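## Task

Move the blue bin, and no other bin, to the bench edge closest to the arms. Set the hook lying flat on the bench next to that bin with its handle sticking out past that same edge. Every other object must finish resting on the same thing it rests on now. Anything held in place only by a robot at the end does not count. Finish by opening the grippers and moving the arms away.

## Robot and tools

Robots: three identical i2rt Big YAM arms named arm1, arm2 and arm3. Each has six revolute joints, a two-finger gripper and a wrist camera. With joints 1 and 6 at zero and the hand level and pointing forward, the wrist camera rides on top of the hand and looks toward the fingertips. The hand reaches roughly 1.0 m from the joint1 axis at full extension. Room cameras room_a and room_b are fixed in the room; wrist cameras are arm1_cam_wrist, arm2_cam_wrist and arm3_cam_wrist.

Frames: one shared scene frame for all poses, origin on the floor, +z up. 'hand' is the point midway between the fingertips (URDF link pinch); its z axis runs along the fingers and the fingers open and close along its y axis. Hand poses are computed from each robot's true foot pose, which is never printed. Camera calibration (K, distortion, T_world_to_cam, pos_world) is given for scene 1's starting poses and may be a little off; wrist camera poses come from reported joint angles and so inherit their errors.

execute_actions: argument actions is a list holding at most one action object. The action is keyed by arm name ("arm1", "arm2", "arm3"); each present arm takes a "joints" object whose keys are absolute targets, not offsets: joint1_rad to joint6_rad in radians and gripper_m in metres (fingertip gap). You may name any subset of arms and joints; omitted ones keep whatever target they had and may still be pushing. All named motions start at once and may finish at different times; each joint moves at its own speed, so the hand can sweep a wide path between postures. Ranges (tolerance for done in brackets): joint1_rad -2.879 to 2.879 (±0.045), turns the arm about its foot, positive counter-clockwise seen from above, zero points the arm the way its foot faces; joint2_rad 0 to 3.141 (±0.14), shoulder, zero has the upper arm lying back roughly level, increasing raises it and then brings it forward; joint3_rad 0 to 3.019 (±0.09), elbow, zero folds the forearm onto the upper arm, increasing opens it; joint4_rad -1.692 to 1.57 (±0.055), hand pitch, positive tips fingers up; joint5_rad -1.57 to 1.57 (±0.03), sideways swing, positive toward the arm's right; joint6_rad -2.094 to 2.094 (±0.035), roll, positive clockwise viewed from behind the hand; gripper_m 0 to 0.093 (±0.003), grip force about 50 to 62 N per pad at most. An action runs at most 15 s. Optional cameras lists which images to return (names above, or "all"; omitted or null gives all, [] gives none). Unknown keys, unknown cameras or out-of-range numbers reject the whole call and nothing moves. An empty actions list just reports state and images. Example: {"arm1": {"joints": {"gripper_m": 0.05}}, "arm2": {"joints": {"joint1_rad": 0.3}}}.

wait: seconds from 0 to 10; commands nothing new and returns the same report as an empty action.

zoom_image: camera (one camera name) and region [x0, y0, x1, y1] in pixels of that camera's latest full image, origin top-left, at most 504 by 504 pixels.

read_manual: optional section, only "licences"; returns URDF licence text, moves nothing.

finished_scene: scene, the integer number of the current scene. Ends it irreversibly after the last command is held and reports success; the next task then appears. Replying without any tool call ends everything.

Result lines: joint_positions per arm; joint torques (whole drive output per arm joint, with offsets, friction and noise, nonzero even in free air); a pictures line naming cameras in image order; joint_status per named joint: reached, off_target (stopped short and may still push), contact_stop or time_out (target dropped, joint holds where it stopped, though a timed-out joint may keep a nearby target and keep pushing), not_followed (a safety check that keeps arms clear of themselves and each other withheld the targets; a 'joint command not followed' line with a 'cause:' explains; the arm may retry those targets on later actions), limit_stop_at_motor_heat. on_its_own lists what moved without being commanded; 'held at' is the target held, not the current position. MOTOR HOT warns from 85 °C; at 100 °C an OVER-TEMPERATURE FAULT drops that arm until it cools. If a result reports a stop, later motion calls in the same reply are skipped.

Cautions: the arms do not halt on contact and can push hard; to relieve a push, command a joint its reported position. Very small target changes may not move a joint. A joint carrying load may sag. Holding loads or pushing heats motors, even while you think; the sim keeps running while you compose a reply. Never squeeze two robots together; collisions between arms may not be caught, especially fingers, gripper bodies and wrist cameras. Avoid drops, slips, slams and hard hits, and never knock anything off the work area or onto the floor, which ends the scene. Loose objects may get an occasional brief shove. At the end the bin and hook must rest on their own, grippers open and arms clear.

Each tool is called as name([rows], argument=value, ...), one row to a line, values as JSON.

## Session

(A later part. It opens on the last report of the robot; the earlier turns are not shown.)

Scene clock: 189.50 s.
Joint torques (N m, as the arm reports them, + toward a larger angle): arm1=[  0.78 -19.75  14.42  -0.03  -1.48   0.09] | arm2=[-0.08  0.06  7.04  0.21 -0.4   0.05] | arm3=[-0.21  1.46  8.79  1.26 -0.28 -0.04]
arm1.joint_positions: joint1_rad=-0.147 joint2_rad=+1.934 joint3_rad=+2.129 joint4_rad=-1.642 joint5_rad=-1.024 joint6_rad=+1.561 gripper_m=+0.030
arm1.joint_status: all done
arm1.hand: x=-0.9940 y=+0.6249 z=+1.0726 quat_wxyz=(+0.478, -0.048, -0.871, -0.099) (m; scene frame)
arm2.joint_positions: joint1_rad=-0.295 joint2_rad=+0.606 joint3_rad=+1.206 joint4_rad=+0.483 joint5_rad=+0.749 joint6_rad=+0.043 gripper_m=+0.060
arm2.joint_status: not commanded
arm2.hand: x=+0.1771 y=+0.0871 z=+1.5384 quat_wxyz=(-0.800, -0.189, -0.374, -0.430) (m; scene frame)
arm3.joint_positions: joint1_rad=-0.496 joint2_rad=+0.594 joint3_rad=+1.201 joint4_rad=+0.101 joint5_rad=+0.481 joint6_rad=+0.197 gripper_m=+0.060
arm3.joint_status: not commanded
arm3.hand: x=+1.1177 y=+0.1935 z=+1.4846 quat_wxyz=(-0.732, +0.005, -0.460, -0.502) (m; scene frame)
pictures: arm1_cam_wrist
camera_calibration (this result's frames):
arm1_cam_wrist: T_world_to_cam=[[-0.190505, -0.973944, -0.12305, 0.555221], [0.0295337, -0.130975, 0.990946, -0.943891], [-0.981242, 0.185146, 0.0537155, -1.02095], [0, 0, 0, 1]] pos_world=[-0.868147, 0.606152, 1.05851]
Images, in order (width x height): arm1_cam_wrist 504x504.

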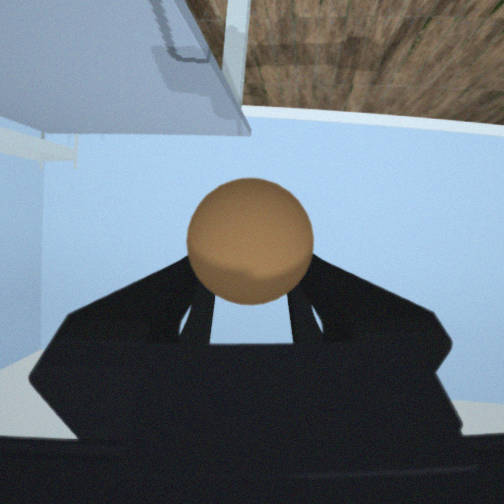

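execute_actions([
  {"arm1":{"joints":{"joint5_rad":-0.7}}},
], cameras=["arm1_cam_wrist"])

execute_actions([
  {"arm1":{"joints":{"joint5_rad":-1.2}}},
], cameras=["arm1_cam_wrist"])

Scene clock: 194.47 s.
Joint torques (N m, as the arm reports them, + toward a larger angle): arm1=[  1.07 -20.2   14.33  -0.02  -0.9    0.08] | arm2=[ 0.21  0.34  7.07  0.2  -0.4   0.04] | arm3=[-0.43  1.92  8.95  1.31 -0.28 -0.04]
arm1.joint_positions: joint1_rad=-0.147 joint2_rad=+1.934 joint3_rad=+2.129 joint4_rad=-1.642 joint5_rad=-0.685 joint6_rad=+1.561 gripper_m=+0.030
arm1.joint_status: all done
arm1.hand: x=-0.9553 y=+0.6228 z=+1.0295 quat_wxyz=(+0.325, -0.063, -0.940, -0.088) (m; scene frame)
arm2.joint_positions: joint1_rad=-0.295 joint2_rad=+0.606 joint3_rad=+1.206 joint4_rad=+0.483 joint5_rad=+0.749 joint6_rad=+0.043 gripper_m=+0.060
arm2.joint_status: not commanded
arm2.hand: x=+0.1771 y=+0.0871 z=+1.5384 quat_wxyz=(-0.800, -0.189, -0.374, -0.430) (m; scene frame)
arm3.joint_positions: joint1_rad=-0.496 joint2_rad=+0.594 joint3_rad=+1.201 joint4_rad=+0.101 joint5_rad=+0.481 joint6_rad=+0.197 gripper_m=+0.060
arm3.joint_status: not commanded
arm3.hand: x=+1.1177 y=+0.1935 z=+1.4846 quat_wxyz=(-0.732, +0.005, -0.460, -0.502) (m; scene frame)
pictures: arm1_cam_wrist
camera_calibration (this result's frames):
arm1_cam_wrist: T_world_to_cam=[[-0.188151, -0.974131, -0.125168, 0.559799], [-0.299076, -0.0645637, 0.952043, -1.21777], [-0.935496, 0.216563, -0.279191, -0.613421], [0, 0, 0, 1]] pos_world=[-0.832731, 0.599538, 1.05818]
Images, in order (width x height): arm1_cam_wrist 504x504.

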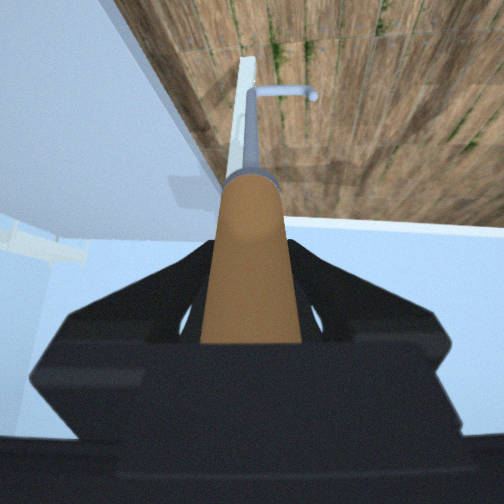

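Scene clock: 195.57 s.
Joint torques (N m, as the arm reports them, + toward a larger angle): arm1=[  0.76 -20.56  14.44   0.    -1.38   0.05] | arm2=[ 0.13  0.31  7.04  0.2  -0.4   0.06] | arm3=[-0.47  1.81  8.89  1.26 -0.27 -0.02]
arm1.joint_positions: joint1_rad=-0.149 joint2_rad=+1.934 joint3_rad=+2.129 joint4_rad=-1.643 joint5_rad=-1.178 joint6_rad=+1.564 gripper_m=+0.030
arm1.joint_status: all done
arm1.hand: x=-1.0058 y=+0.6244 z=+1.0960 quat_wxyz=(+0.544, -0.043, -0.832, -0.102) (m; scene frame)
arm2.joint_positions: joint1_rad=-0.295 joint2_rad=+0.606 joint3_rad=+1.206 joint4_rad=+0.483 joint5_rad=+0.749 joint6_rad=+0.043 gripper_m=+0.060
arm2.joint_status: not commanded
arm2.hand: x=+0.1771 y=+0.0871 z=+1.5384 quat_wxyz=(-0.800, -0.189, -0.374, -0.430) (m; scene frame)
arm3.joint_positions: joint1_rad=-0.496 joint2_rad=+0.594 joint3_rad=+1.201 joint4_rad=+0.101 joint5_rad=+0.481 joint6_rad=+0.197 gripper_m=+0.060
arm3.joint_status: not commanded
arm3.hand: x=+1.1177 y=+0.1935 z=+1.4846 quat_wxyz=(-0.732, +0.005, -0.460, -0.502) (m; scene frame)
pictures: arm1_cam_wrist
camera_calibration (this result's frames):
arm1_cam_wrist: T_world_to_cam=[[-0.193684, -0.973904, -0.118309, 0.546927], [0.180772, -0.153956, 0.9714, -0.778911], [-0.964266, 0.166757, 0.205874, -1.17188], [0, 0, 0, 1]] pos_world=[-0.883265, 0.608156, 1.0626]
Images, in order (width x height): arm1_cam_wrist 504x504.

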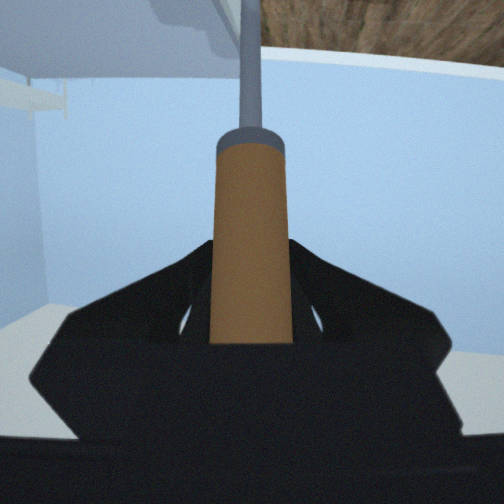

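execute_actions([
  {"arm1":{"joints":{"joint4_rad":-0.1}}},
], cameras=[])

execute_actions([
  {"arm1":{"joints":{"joint1_rad":0.0,"joint5_rad":-0.45,"joint2_rad":2.3,"joint3_rad":2.25,"joint4_rad":0.25}}},
], cameras=["arm1_cam_wrist","room_a","room_b"])

zoom_image(camera="room_b", region=[40, 140, 160, 240])

zoom_image(camera="room_a", region=[350, 220, 470, 320])

Scene clock: 201.90 s.
Joint torques (N m, as the arm reports them, + toward a larger angle): arm1=[  0.61 -20.97  15.55   3.7   -0.09  -0.4 ] | arm2=[ 0.11  0.27  7.06  0.19 -0.41  0.05] | arm3=[-0.25  1.81  8.86  1.4  -0.27  0.  ]
arm1.joint_positions: joint1_rad=-0.149 joint2_rad=+1.934 joint3_rad=+2.129 joint4_rad=-0.142 joint5_rad=-1.197 joint6_rad=+1.592 gripper_m=+0.030
arm1.joint_status: all done
arm1.hand: x=-0.9855 y=+0.7433 z=+1.2410 quat_wxyz=(+0.336, +0.348, -0.611, -0.626) (m; scene frame)
arm2.joint_positions: joint1_rad=-0.295 joint2_rad=+0.606 joint3_rad=+1.206 joint4_rad=+0.483 joint5_rad=+0.749 joint6_rad=+0.043 gripper_m=+0.060
arm2.joint_status: not commanded
arm2.hand: x=+0.1771 y=+0.0871 z=+1.5384 quat_wxyz=(-0.800, -0.189, -0.374, -0.430) (m; scene frame)
arm3.joint_positions: joint1_rad=-0.496 joint2_rad=+0.594 joint3_rad=+1.201 joint4_rad=+0.101 joint5_rad=+0.481 joint6_rad=+0.197 gripper_m=+0.060
arm3.joint_status: not commanded
arm3.hand: x=+1.1177 y=+0.1935 z=+1.4846 quat_wxyz=(-0.732, +0.005, -0.460, -0.502) (m; scene frame)
pictures: none
No camera images: the call's "cameras" was empty. Leave "cameras" out to get every camera's image.

Scene clock: 203.57 s.
Joint torques (N m, as the arm reports them, + toward a larger angle): arm1=[  1.43 -28.77  16.06   4.39  -0.02  -0.41] | arm2=[ 0.03  0.26  7.1   0.19 -0.4   0.06] | arm3=[-0.32  1.56  8.93  1.03 -0.28 -0.03]
arm1.joint_positions: joint1_rad=-0.004 joint2_rad=+2.369 joint3_rad=+2.173 joint4_rad=+0.200 joint5_rad=-0.450 joint6_rad=+1.595 gripper_m=+0.030
arm1.joint_status: all done
arm1.hand: x=-0.9975 y=+0.9394 z=+0.9707 quat_wxyz=(+0.149, +0.137, -0.696, -0.689) (m; scene frame)
arm2.joint_positions: joint1_rad=-0.295 joint2_rad=+0.606 joint3_rad=+1.206 joint4_rad=+0.483 joint5_rad=+0.749 joint6_rad=+0.043 gripper_m=+0.060
arm2.joint_status: not commanded
arm2.hand: x=+0.1771 y=+0.0871 z=+1.5384 quat_wxyz=(-0.800, -0.189, -0.374, -0.430) (m; scene frame)
arm3.joint_positions: joint1_rad=-0.496 joint2_rad=+0.594 joint3_rad=+1.201 joint4_rad=+0.101 joint5_rad=+0.481 joint6_rad=+0.197 gripper_m=+0.060
arm3.joint_status: not commanded
arm3.hand: x=+1.1177 y=+0.1935 z=+1.4846 quat_wxyz=(-0.732, +0.005, -0.460, -0.502) (m; scene frame)
pictures: arm1_cam_wrist, room_a, room_b
camera_calibration (this result's frames):
arm1_cam_wrist: T_world_to_cam=[[-0.0276894, -0.0074076, -0.999589, 0.953606], [-0.527923, -0.849035, 0.0209157, 0.258477], [-0.848841, 0.528285, 0.0195986, -1.23422], [0, 0, 0, 1]] pos_world=[-0.884797, 0.878541, 0.971997]
Images, in order (width x height): arm1_cam_wrist 504x504, room_a 504x504, room_b 504x504.

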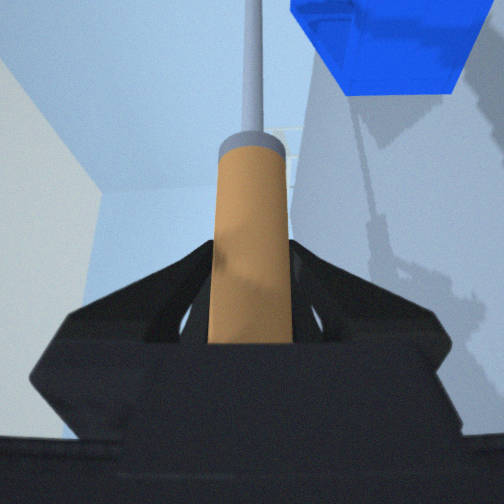

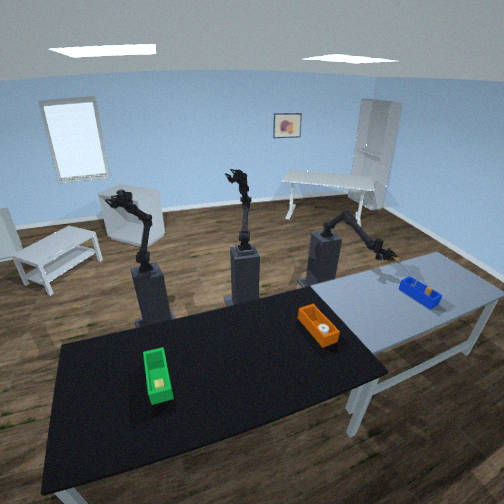

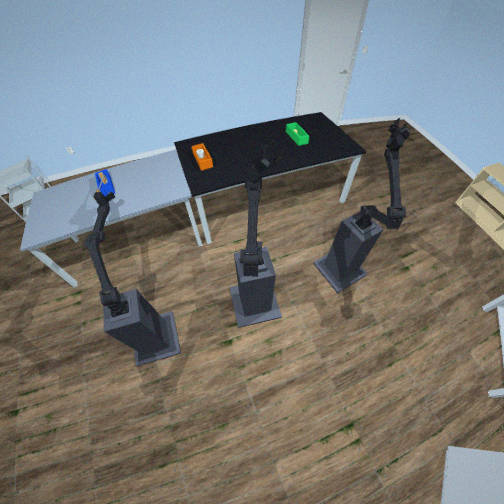

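Region (40, 140, 160, 240) of room_b's 504x504 image, scaled by 4.200, with more detail than that image has.

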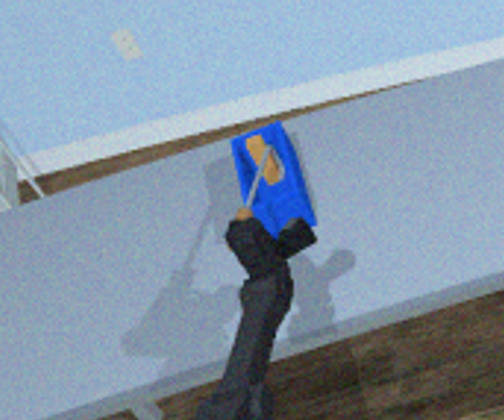

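Region (350, 220, 470, 320) of room_a's 504x504 image, scaled by 4.200, with more detail than that image has.

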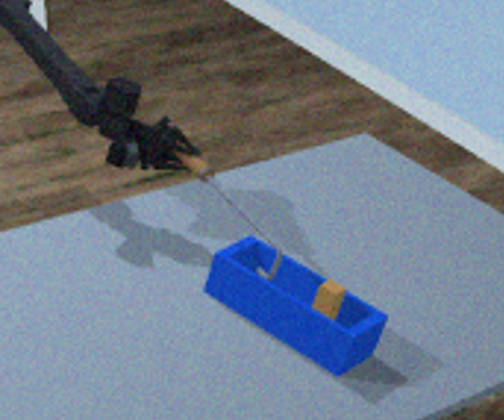

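execute_actions([
  {"arm1":{"joints":{"joint4_rad":0.12}}},
], cameras=[])

execute_actions([
  {"arm1":{"joints":{"joint2_rad":2.18,"joint3_rad":1.96,"joint4_rad":0.23}}},
], cameras=[])

execute_actions([
  {"arm1":{"joints":{"joint2_rad":2.045,"joint3_rad":1.72,"joint4_rad":0.34}}},
], cameras=["arm1_cam_wrist","room_a"])

zoom_image(camera="room_a", region=[350, 220, 470, 320])

Scene clock: 208.77 s.
Joint torques (N m, as the arm reports them, + toward a larger angle): arm1=[  1.2  -28.69  16.14   2.93  -0.01  -0.42] | arm2=[ 0.24  0.31  7.06  0.19 -0.4   0.05] | arm3=[-0.26  1.66  8.84  1.47 -0.29 -0.03]
arm1.joint_positions: joint1_rad=-0.004 joint2_rad=+2.369 joint3_rad=+2.173 joint4_rad=+0.099 joint5_rad=-0.450 joint6_rad=+1.596 gripper_m=+0.030
arm1.joint_status: all done
arm1.hand: x=-0.9974 y=+0.9381 z=+0.9480 quat_wxyz=(+0.157, +0.127, -0.729, -0.654) (m; scene frame)
arm2.joint_positions: joint1_rad=-0.295 joint2_rad=+0.606 joint3_rad=+1.206 joint4_rad=+0.483 joint5_rad=+0.749 joint6_rad=+0.043 gripper_m=+0.060
arm2.joint_status: not commanded
arm2.hand: x=+0.1771 y=+0.0871 z=+1.5384 quat_wxyz=(-0.800, -0.189, -0.374, -0.430) (m; scene frame)
arm3.joint_positions: joint1_rad=-0.496 joint2_rad=+0.594 joint3_rad=+1.201 joint4_rad=+0.101 joint5_rad=+0.481 joint6_rad=+0.197 gripper_m=+0.060
arm3.joint_status: not commanded
arm3.hand: x=+1.1177 y=+0.1935 z=+1.4846 quat_wxyz=(-0.732, +0.005, -0.460, -0.502) (m; scene frame)
pictures: none
No camera images: the call's "cameras" was empty. Leave "cameras" out to get every camera's image.

Scene clock: 209.87 s.
Joint torques (N m, as the arm reports them, + toward a larger angle): arm1=[  1.11 -25.87  12.69   4.29  -0.04  -0.42] | arm2=[ 0.02  0.43  7.07  0.17 -0.39  0.06] | arm3=[ 0.28  1.72  8.84  1.14 -0.31 -0.02]
arm1.joint_positions: joint1_rad=-0.004 joint2_rad=+2.230 joint3_rad=+1.922 joint4_rad=+0.183 joint5_rad=-0.450 joint6_rad=+1.596 gripper_m=+0.030
arm1.joint_status: all done
arm1.hand: x=-0.9992 y=+0.8938 z=+0.9421 quat_wxyz=(+0.160, +0.124, -0.738, -0.643) (m; scene frame)
arm2.joint_positions: joint1_rad=-0.295 joint2_rad=+0.606 joint3_rad=+1.206 joint4_rad=+0.483 joint5_rad=+0.749 joint6_rad=+0.043 gripper_m=+0.060
arm2.joint_status: not commanded
arm2.hand: x=+0.1771 y=+0.0871 z=+1.5384 quat_wxyz=(-0.800, -0.189, -0.374, -0.430) (m; scene frame)
arm3.joint_positions: joint1_rad=-0.496 joint2_rad=+0.594 joint3_rad=+1.201 joint4_rad=+0.101 joint5_rad=+0.481 joint6_rad=+0.197 gripper_m=+0.060
arm3.joint_status: not commanded
arm3.hand: x=+1.1177 y=+0.1935 z=+1.4846 quat_wxyz=(-0.732, +0.005, -0.460, -0.502) (m; scene frame)
pictures: none
No camera images: the call's "cameras" was empty. Leave "cameras" out to get every camera's image.

Scene clock: 210.87 s.
Joint torques (N m, as the arm reports them, + toward a larger angle): arm1=[  1.64 -25.13  11.57   4.39  -0.03  -0.42] | arm2=[ 0.12  0.27  7.04  0.15 -0.39  0.06] | arm3=[-0.02  1.82  8.88  1.22 -0.3  -0.02]
arm1.joint_positions: joint1_rad=-0.004 joint2_rad=+2.109 joint3_rad=+1.692 joint4_rad=+0.290 joint5_rad=-0.450 joint6_rad=+1.596 gripper_m=+0.030
arm1.joint_status: all done
arm1.hand: x=-1.0012 y=+0.8458 z=+0.9360 quat_wxyz=(+0.160, +0.124, -0.739, -0.643) (m; scene frame)
arm2.joint_positions: joint1_rad=-0.295 joint2_rad=+0.606 joint3_rad=+1.206 joint4_rad=+0.483 joint5_rad=+0.749 joint6_rad=+0.043 gripper_m=+0.060
arm2.joint_status: not commanded
arm2.hand: x=+0.1771 y=+0.0871 z=+1.5384 quat_wxyz=(-0.800, -0.189, -0.374, -0.430) (m; scene frame)
arm3.joint_positions: joint1_rad=-0.496 joint2_rad=+0.594 joint3_rad=+1.201 joint4_rad=+0.101 joint5_rad=+0.481 joint6_rad=+0.197 gripper_m=+0.060
arm3.joint_status: not commanded
arm3.hand: x=+1.1177 y=+0.1935 z=+1.4846 quat_wxyz=(-0.732, +0.005, -0.460, -0.502) (m; scene frame)
pictures: arm1_cam_wrist, room_a
camera_calibration (this result's frames):
arm1_cam_wrist: T_world_to_cam=[[-0.0340206, -0.137902, -0.989861, 1.013], [-0.528176, -0.838343, 0.134946, 0.0617193], [-0.848453, 0.527412, -0.0443157, -1.12636], [0, 0, 0, 1]] pos_world=[-0.888602, 0.785493, 0.94449]
Images, in order (width x height): arm1_cam_wrist 504x504, room_a 504x504.

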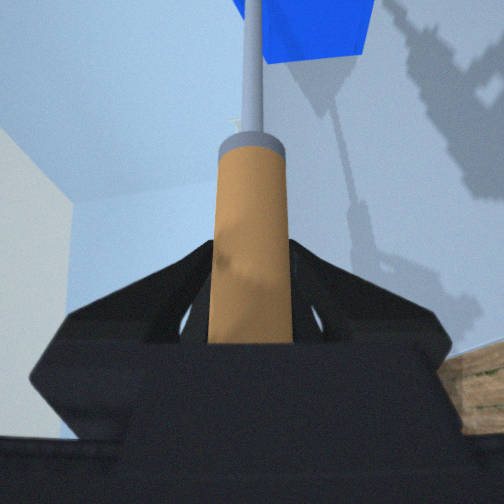

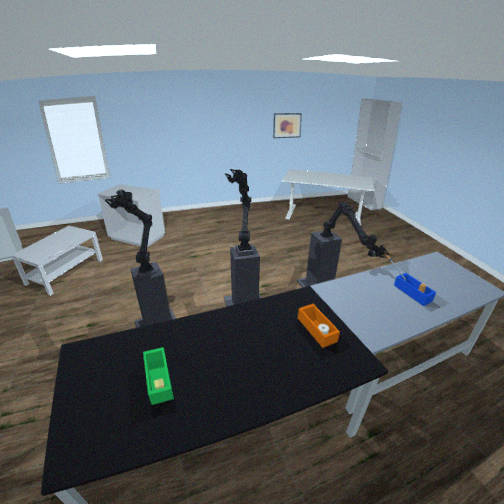

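Region (350, 220, 470, 320) of room_a's 504x504 image, scaled by 4.200, with more detail than that image has.

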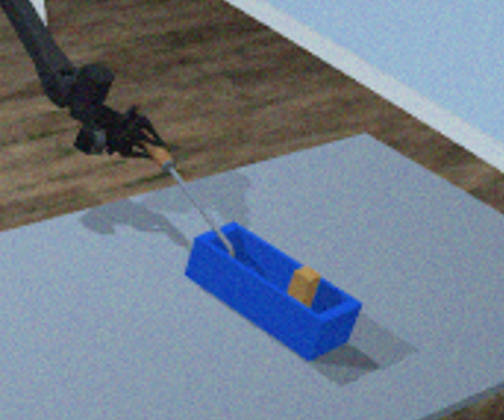

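execute_actions([
  {"arm1":{"joints":{"joint2_rad":1.85,"joint3_rad":1.33,"joint4_rad":0.46}}},
], cameras=[])

execute_actions([
  {"arm1":{"joints":{"joint2_rad":1.63,"joint3_rad":1.0,"joint4_rad":0.55}}},
], cameras=["arm1_cam_wrist","room_b"])

zoom_image(camera="room_b", region=[60, 160, 160, 250])

Scene clock: 215.90 s.
Joint torques (N m, as the arm reports them, + toward a larger angle): arm1=[  1.04 -18.99  10.49   3.58  -0.02  -0.26] | arm2=[ 0.07  0.31  7.13  0.17 -0.4   0.05] | arm3=[-0.47  1.52  9.08  1.2  -0.25 -0.01]
arm1.joint_positions: joint1_rad=-0.004 joint2_rad=+1.881 joint3_rad=+1.308 joint4_rad=+0.428 joint5_rad=-0.450 joint6_rad=+1.582 gripper_m=+0.030
arm1.joint_status: all done
arm1.hand: x=-1.0055 y=+0.7447 z=+0.9298 quat_wxyz=(+0.157, +0.127, -0.744, -0.637) (m; scene frame)
arm2.joint_positions: joint1_rad=-0.295 joint2_rad=+0.606 joint3_rad=+1.206 joint4_rad=+0.483 joint5_rad=+0.749 joint6_rad=+0.043 gripper_m=+0.060
arm2.joint_status: not commanded
arm2.hand: x=+0.1771 y=+0.0871 z=+1.5384 quat_wxyz=(-0.800, -0.189, -0.374, -0.430) (m; scene frame)
arm3.joint_positions: joint1_rad=-0.496 joint2_rad=+0.594 joint3_rad=+1.201 joint4_rad=+0.101 joint5_rad=+0.481 joint6_rad=+0.197 gripper_m=+0.060
arm3.joint_status: not commanded
arm3.hand: x=+1.1177 y=+0.1935 z=+1.4846 quat_wxyz=(-0.732, +0.005, -0.460, -0.502) (m; scene frame)
pictures: none
No camera images: the call's "cameras" was empty. Leave "cameras" out to get every camera's image.

Scene clock: 216.87 s.
Joint torques (N m, as the arm reports them, + toward a larger angle): arm1=[  1.25 -15.3    9.27   3.65  -0.05  -0.24] | arm2=[ 0.19  0.35  7.08  0.22 -0.39  0.05] | arm3=[ 0.24  1.98  8.88  1.24 -0.27 -0.04]
arm1.joint_positions: joint1_rad=-0.004 joint2_rad=+1.659 joint3_rad=+0.987 joint4_rad=+0.516 joint5_rad=-0.449 joint6_rad=+1.581 gripper_m=+0.030
arm1.joint_status: all done
arm1.hand: x=-1.0098 y=+0.6431 z=+0.9283 quat_wxyz=(+0.157, +0.126, -0.747, -0.633) (m; scene frame)
arm2.joint_positions: joint1_rad=-0.295 joint2_rad=+0.606 joint3_rad=+1.206 joint4_rad=+0.483 joint5_rad=+0.749 joint6_rad=+0.043 gripper_m=+0.060
arm2.joint_status: not commanded
arm2.hand: x=+0.1771 y=+0.0871 z=+1.5384 quat_wxyz=(-0.800, -0.189, -0.374, -0.430) (m; scene frame)
arm3.joint_positions: joint1_rad=-0.496 joint2_rad=+0.594 joint3_rad=+1.201 joint4_rad=+0.101 joint5_rad=+0.481 joint6_rad=+0.197 gripper_m=+0.060
arm3.joint_status: not commanded
arm3.hand: x=+1.1177 y=+0.1935 z=+1.4846 quat_wxyz=(-0.732, +0.005, -0.460, -0.502) (m; scene frame)
pictures: arm1_cam_wrist, room_b
camera_calibration (this result's frames):
arm1_cam_wrist: T_world_to_cam=[[-0.0223466, -0.161805, -0.98657, 1.00131], [-0.528692, -0.835629, 0.149025, -0.127054], [-0.848519, 0.524922, -0.0668716, -1.00458], [0, 0, 0, 1]] pos_world=[-0.897199, 0.583171, 0.939622]
Images, in order (width x height): arm1_cam_wrist 504x504, room_b 504x504.

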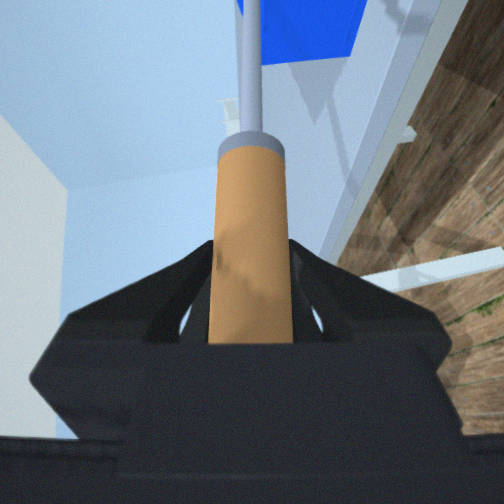

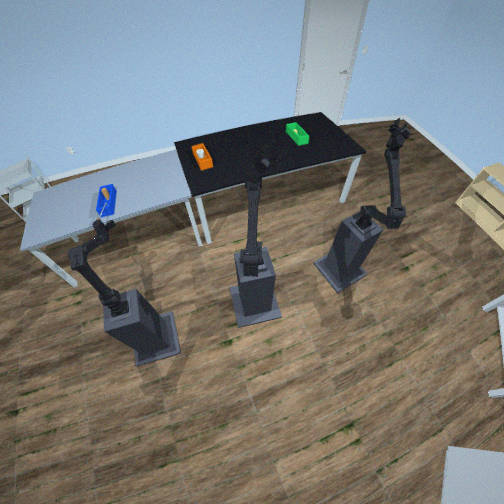

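Region (60, 160, 160, 250) of room_b's 504x504 image, scaled by 5.040, with more detail than that image has; it fills the top 454 rows of this view, and the rest is white.

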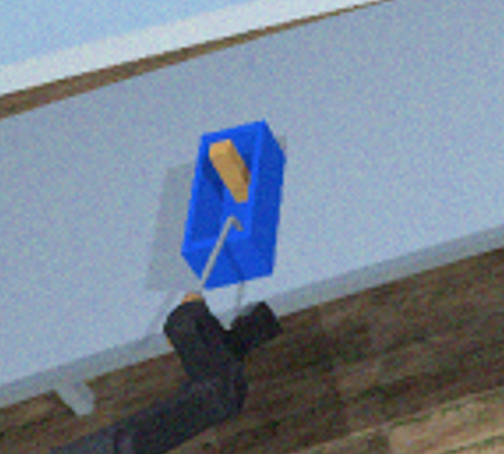

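~4.5 cm gap remains.

execute_actions([
  {"arm1":{"joints":{"joint2_rad":1.53,"joint3_rad":0.88,"joint4_rad":0.57}}},
], cameras=[])

execute_actions([
  {"arm1":{"joints":{"joint4_rad":0.95}}},
], cameras=["arm1_cam_wrist","room_b"])

zoom_image(camera="room_b", region=[60, 160, 160, 250])

Scene clock: 220.07 s.
Joint torques (N m, as the arm reports them, + toward a larger angle): arm1=[  1.26 -13.81   9.65   3.43  -0.06  -0.2 ] | arm2=[ 0.15  0.2   7.09  0.13 -0.4   0.07] | arm3=[-0.12  2.32  8.88  1.33 -0.28 -0.03]
arm1.joint_positions: joint1_rad=-0.004 joint2_rad=+1.561 joint3_rad=+0.859 joint4_rad=+0.541 joint5_rad=-0.449 joint6_rad=+1.576 gripper_m=+0.030
arm1.joint_status: all done
arm1.hand: x=-1.0116 y=+0.5990 z=+0.9274 quat_wxyz=(+0.156, +0.128, -0.748, -0.632) (m; scene frame)
arm2.joint_positions: joint1_rad=-0.295 joint2_rad=+0.606 joint3_rad=+1.206 joint4_rad=+0.483 joint5_rad=+0.749 joint6_rad=+0.043 gripper_m=+0.060
arm2.joint_status: not commanded
arm2.hand: x=+0.1771 y=+0.0871 z=+1.5384 quat_wxyz=(-0.800, -0.189, -0.374, -0.430) (m; scene frame)
arm3.joint_positions: joint1_rad=-0.496 joint2_rad=+0.594 joint3_rad=+1.201 joint4_rad=+0.101 joint5_rad=+0.481 joint6_rad=+0.197 gripper_m=+0.060
arm3.joint_status: not commanded
arm3.hand: x=+1.1177 y=+0.1935 z=+1.4846 quat_wxyz=(-0.732, +0.005, -0.460, -0.502) (m; scene frame)
pictures: none
No camera images: the call's "cameras" was empty. Leave "cameras" out to get every camera's image.

Scene clock: 221.13 s.
Joint torques (N m, as the arm reports them, + toward a larger angle): arm1=[  1.17 -13.07  10.62   4.44   0.01  -0.4 ] | arm2=[ 0.07  0.12  7.02  0.11 -0.4   0.05] | arm3=[ 0.16  1.54  8.95  1.33 -0.29 -0.02]
arm1.joint_positions: joint1_rad=-0.004 joint2_rad=+1.561 joint3_rad=+0.844 joint4_rad=+0.897 joint5_rad=-0.449 joint6_rad=+1.593 gripper_m=+0.030
arm1.joint_status: all done
arm1.hand: x=-1.0123 y=+0.5950 z=+1.0005 quat_wxyz=(+0.133, +0.152, -0.633, -0.747) (m; scene frame)
arm2.joint_positions: joint1_rad=-0.295 joint2_rad=+0.606 joint3_rad=+1.206 joint4_rad=+0.483 joint5_rad=+0.749 joint6_rad=+0.043 gripper_m=+0.060
arm2.joint_status: not commanded
arm2.hand: x=+0.1771 y=+0.0871 z=+1.5384 quat_wxyz=(-0.800, -0.189, -0.374, -0.430) (m; scene frame)
arm3.joint_positions: joint1_rad=-0.496 joint2_rad=+0.594 joint3_rad=+1.201 joint4_rad=+0.101 joint5_rad=+0.481 joint6_rad=+0.197 gripper_m=+0.060
arm3.joint_status: not commanded
arm3.hand: x=+1.1177 y=+0.1935 z=+1.4846 quat_wxyz=(-0.732, +0.005, -0.460, -0.502) (m; scene frame)
pictures: arm1_cam_wrist, room_b
camera_calibration (this result's frames):
arm1_cam_wrist: T_world_to_cam=[[-0.0185368, 0.168571, -0.985515, 0.870945], [-0.527218, -0.839159, -0.13362, 0.107121], [-0.849528, 0.517104, 0.104429, -1.14437], [0, 0, 0, 1]] pos_world=[-0.899553, 0.534834, 0.992148]
Images, in order (width x height): arm1_cam_wrist 504x504, room_b 504x504.

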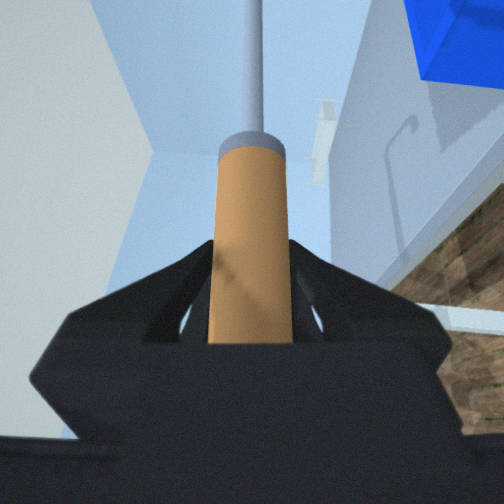

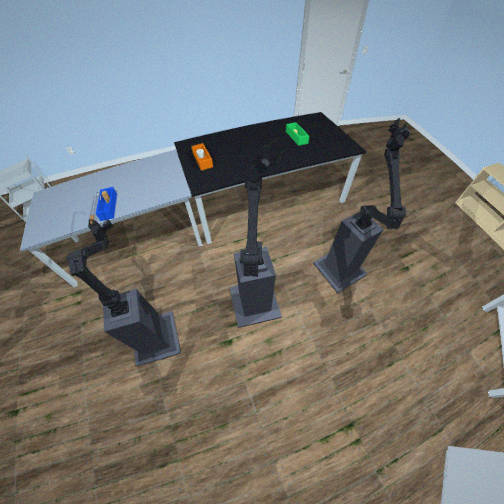

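Region (60, 160, 160, 250) of room_b's 504x504 image, scaled by 5.040, with more detail than that image has; it fills the top 454 rows of this view, and the rest is white.

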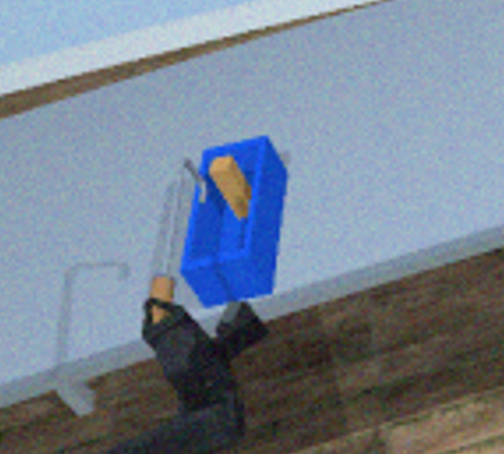

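execute_actions([
  {"arm1":{"joints":{"joint1_rad":-0.22,"joint5_rad":0.0,"joint3_rad":1.54,"joint2_rad":1.9,"joint4_rad":0.6}}},
], cameras=[])

execute_actions([
  {"arm1":{"joints":{"joint6_rad":0.0,"joint4_rad":0.2,"joint2_rad":2.0}}},
], cameras=["arm1_cam_wrist","room_a"])

Scene clock: 227.63 s.
Joint torques (N m, as the arm reports them, + toward a larger angle): arm1=[  0.67 -21.46  14.63   3.48   0.05  -0.43] | arm2=[ 0.03  0.27  7.11  0.15 -0.41  0.04] | arm3=[-0.54  1.53  8.72  1.25 -0.3  -0.01]
arm1.joint_positions: joint1_rad=-0.214 joint2_rad=+1.945 joint3_rad=+1.470 joint4_rad=+0.569 joint5_rad=-0.001 joint6_rad=+1.598 gripper_m=+0.030
arm1.joint_status: all done
arm1.hand: x=-0.7612 y=+0.7757 z=+1.0069 quat_wxyz=(-0.085, -0.091, -0.669, -0.733) (m; scene frame)
arm2.joint_positions: joint1_rad=-0.295 joint2_rad=+0.606 joint3_rad=+1.206 joint4_rad=+0.483 joint5_rad=+0.749 joint6_rad=+0.043 gripper_m=+0.060
arm2.joint_status: not commanded
arm2.hand: x=+0.1771 y=+0.0871 z=+1.5384 quat_wxyz=(-0.800, -0.189, -0.374, -0.430) (m; scene frame)
arm3.joint_positions: joint1_rad=-0.496 joint2_rad=+0.594 joint3_rad=+1.201 joint4_rad=+0.101 joint5_rad=+0.481 joint6_rad=+0.197 gripper_m=+0.060
arm3.joint_status: not commanded
arm3.hand: x=+1.1177 y=+0.1935 z=+1.4846 quat_wxyz=(-0.732, +0.005, -0.460, -0.502) (m; scene frame)
pictures: none
No camera images: the call's "cameras" was empty. Leave "cameras" out to get every camera's image.

Scene clock: 229.80 s.
Joint torques (N m, as the arm reports them, + toward a larger angle): arm1=[  0.54 -20.86  13.57   2.72   0.03  -0.15] | arm2=[ 0.03  0.31  7.07  0.22 -0.39  0.05] | arm3=[ 0.34  2.19  8.86  1.28 -0.26  0.04]
arm1.joint_positions: joint1_rad=-0.215 joint2_rad=+2.029 joint3_rad=+1.479 joint4_rad=+0.185 joint5_rad=+0.000 joint6_rad=+0.011 gripper_m=+0.030
arm1.joint_status: all done
arm1.hand: x=-0.7596 y=+0.7718 z=+0.8539 quat_wxyz=(-0.447, +0.503, -0.654, -0.346) (m; scene frame)
arm2.joint_positions: joint1_rad=-0.295 joint2_rad=+0.606 joint3_rad=+1.206 joint4_rad=+0.483 joint5_rad=+0.749 joint6_rad=+0.043 gripper_m=+0.060
arm2.joint_status: not commanded
arm2.hand: x=+0.1771 y=+0.0871 z=+1.5384 quat_wxyz=(-0.800, -0.189, -0.374, -0.430) (m; scene frame)
arm3.joint_positions: joint1_rad=-0.496 joint2_rad=+0.594 joint3_rad=+1.201 joint4_rad=+0.101 joint5_rad=+0.481 joint6_rad=+0.197 gripper_m=+0.060
arm3.joint_status: not commanded
arm3.hand: x=+1.1177 y=+0.1935 z=+1.4846 quat_wxyz=(-0.732, +0.005, -0.460, -0.502) (m; scene frame)
pictures: arm1_cam_wrist, room_a
camera_calibration (this result's frames):
arm1_cam_wrist: T_world_to_cam=[[0.968051, -0.25033, -0.0145359, 0.944924], [-0.215388, -0.800447, -0.559367, 0.939644], [0.128391, 0.544627, -0.828793, 0.512608], [0, 0, 0, 1]] pos_world=[-0.77816, 0.709498, 0.964187]
Images, in order (width x height): arm1_cam_wrist 504x504, room_a 504x504.

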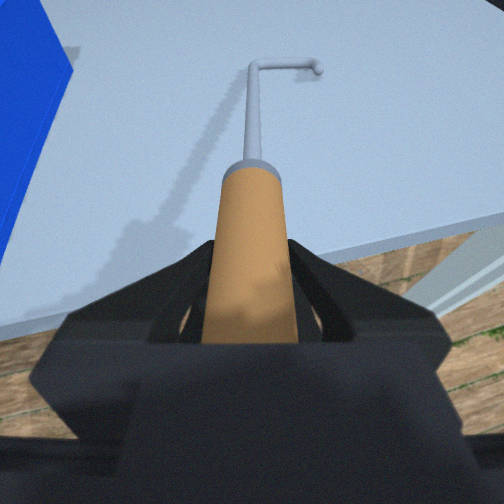

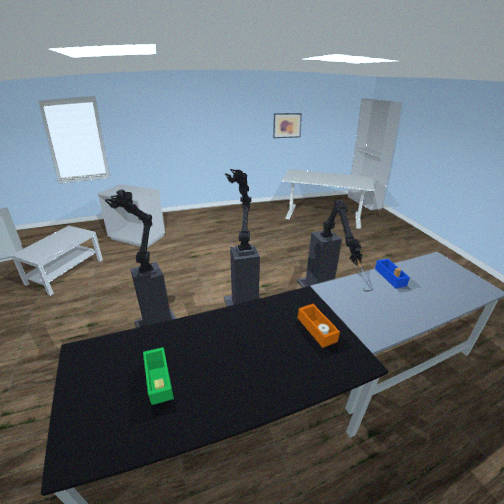

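execute_actions([
  {"arm1":{"joints":{"joint2_rad":2.1,"joint4_rad":0.24}}},
], cameras=["arm1_cam_wrist"])

Scene clock: 232.13 s.
Joint torques (N m, as the arm reports them, + toward a larger angle): arm1=[  0.57 -19.67  13.02   2.9    0.03  -0.12] | arm2=[ 0.06  0.13  7.08  0.17 -0.4   0.04] | arm3=[ 0.05  1.97  8.7   1.43 -0.27  0.01]
arm1.joint_positions: joint1_rad=-0.215 joint2_rad=+2.106 joint3_rad=+1.481 joint4_rad=+0.221 joint5_rad=+0.000 joint6_rad=+0.009 gripper_m=+0.030
arm1.joint_status: all done
arm1.hand: x=-0.7584 y=+0.7750 z=+0.8025 quat_wxyz=(-0.435, +0.510, -0.662, -0.335) (m; scene frame)
arm2.joint_positions: joint1_rad=-0.295 joint2_rad=+0.606 joint3_rad=+1.206 joint4_rad=+0.483 joint5_rad=+0.749 joint6_rad=+0.043 gripper_m=+0.060
arm2.joint_status: not commanded
arm2.hand: x=+0.1771 y=+0.0871 z=+1.5384 quat_wxyz=(-0.800, -0.189, -0.374, -0.430) (m; scene frame)
arm3.joint_positions: joint1_rad=-0.496 joint2_rad=+0.594 joint3_rad=+1.201 joint4_rad=+0.101 joint5_rad=+0.481 joint6_rad=+0.197 gripper_m=+0.060
arm3.joint_status: not commanded
arm3.hand: x=+1.1177 y=+0.1935 z=+1.4846 quat_wxyz=(-0.732, +0.005, -0.460, -0.502) (m; scene frame)
pictures: arm1_cam_wrist
camera_calibration (this result's frames):
arm1_cam_wrist: T_world_to_cam=[[0.968129, -0.250157, -0.0121247, 0.941767], [-0.218884, -0.821589, -0.526384, 0.900959], [0.121717, 0.512262, -0.85016, 0.505327], [0, 0, 0, 1]] pos_world=[-0.776053, 0.716948, 0.915278]
Images, in order (width x height): arm1_cam_wrist 504x504.

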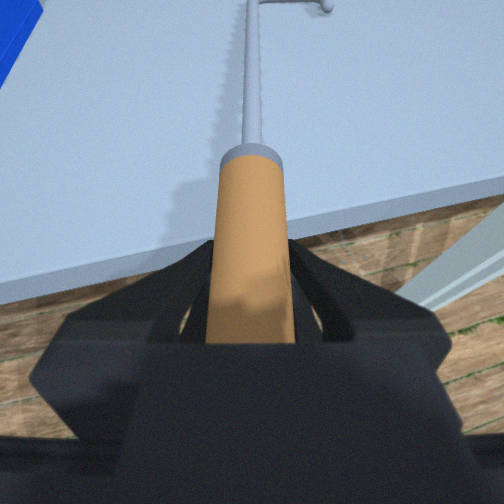

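execute_actions([
  {"arm1":{"joints":{"gripper_m":0.06}}},
], cameras=[])

execute_actions([
  {"arm1":{"joints":{"joint2_rad":1.3}}},
], cameras=["room_a","room_b"])

zoom_image(camera="room_b", region=[60, 160, 180, 250])

Scene clock: 235.83 s.
Joint torques (N m, as the arm reports them, + toward a larger angle): arm1=[  0.51 -19.51  12.57   2.91   0.03  -0.1 ] | arm2=[ 0.27  0.5   7.05  0.17 -0.4   0.05] | arm3=[ 0.14  1.54  8.87  1.25 -0.29 -0.05]
arm1.joint_positions: joint1_rad=-0.215 joint2_rad=+2.106 joint3_rad=+1.488 joint4_rad=+0.221 joint5_rad=+0.000 joint6_rad=+0.007 gripper_m=+0.060
arm1.joint_status: all done
arm1.hand: x=-0.7579 y=+0.7771 z=+0.8062 quat_wxyz=(-0.437, +0.509, -0.660, -0.337) (m; scene frame)
arm2.joint_positions: joint1_rad=-0.295 joint2_rad=+0.606 joint3_rad=+1.206 joint4_rad=+0.483 joint5_rad=+0.749 joint6_rad=+0.043 gripper_m=+0.060
arm2.joint_status: not commanded
arm2.hand: x=+0.1771 y=+0.0871 z=+1.5384 quat_wxyz=(-0.800, -0.189, -0.374, -0.430) (m; scene frame)
arm3.joint_positions: joint1_rad=-0.496 joint2_rad=+0.594 joint3_rad=+1.201 joint4_rad=+0.101 joint5_rad=+0.481 joint6_rad=+0.197 gripper_m=+0.060
arm3.joint_status: not commanded
arm3.hand: x=+1.1177 y=+0.1935 z=+1.4846 quat_wxyz=(-0.732, +0.005, -0.460, -0.502) (m; scene frame)
pictures: none
No camera images: the call's "cameras" was empty. Leave "cameras" out to get every camera's image.

Scene clock: 237.67 s.
Joint torques (N m, as the arm reports them, + toward a larger angle): arm1=[  0.54 -10.42  11.03   1.55   0.04  -0.1 ] | arm2=[ 0.09  0.19  7.07  0.19 -0.38  0.05] | arm3=[-0.29  1.74  8.87  1.44 -0.28 -0.05]
arm1.joint_positions: joint1_rad=-0.215 joint2_rad=+1.310 joint3_rad=+1.526 joint4_rad=+0.243 joint5_rad=+0.000 joint6_rad=+0.007 gripper_m=+0.060
arm1.joint_status: all done
arm1.hand: x=-0.8189 y=+0.5608 z=+1.4067 quat_wxyz=(-0.670, +0.325, -0.419, -0.520) (m; scene frame)
arm2.joint_positions: joint1_rad=-0.295 joint2_rad=+0.606 joint3_rad=+1.206 joint4_rad=+0.483 joint5_rad=+0.749 joint6_rad=+0.043 gripper_m=+0.060
arm2.joint_status: not commanded
arm2.hand: x=+0.1771 y=+0.0871 z=+1.5384 quat_wxyz=(-0.800, -0.189, -0.374, -0.430) (m; scene frame)
arm3.joint_positions: joint1_rad=-0.496 joint2_rad=+0.594 joint3_rad=+1.201 joint4_rad=+0.101 joint5_rad=+0.481 joint6_rad=+0.197 gripper_m=+0.060
arm3.joint_status: not commanded
arm3.hand: x=+1.1177 y=+0.1935 z=+1.4846 quat_wxyz=(-0.732, +0.005, -0.460, -0.502) (m; scene frame)
pictures: room_a, room_b
Images, in order (width x height): room_a 504x504, room_b 504x504.

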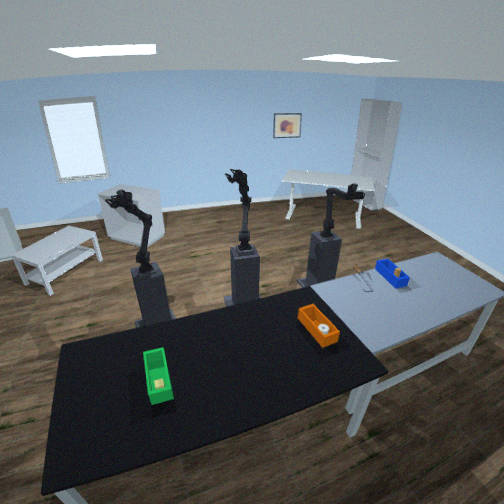

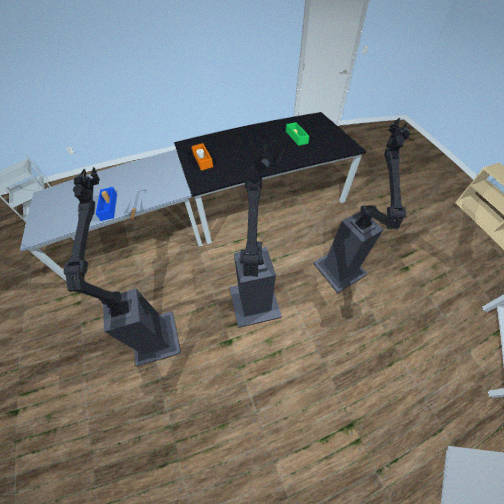

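Region (60, 160, 180, 250) of room_b's 504x504 image, scaled by 4.200, with more detail than that image has; it fills the top 378 rows of this view, and the rest is white.

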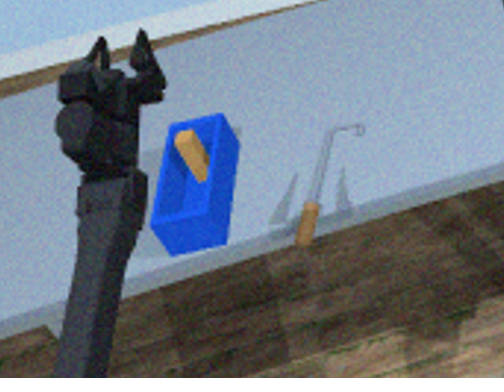

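finished_scene(scene=2)

The scene is finished: the task was done.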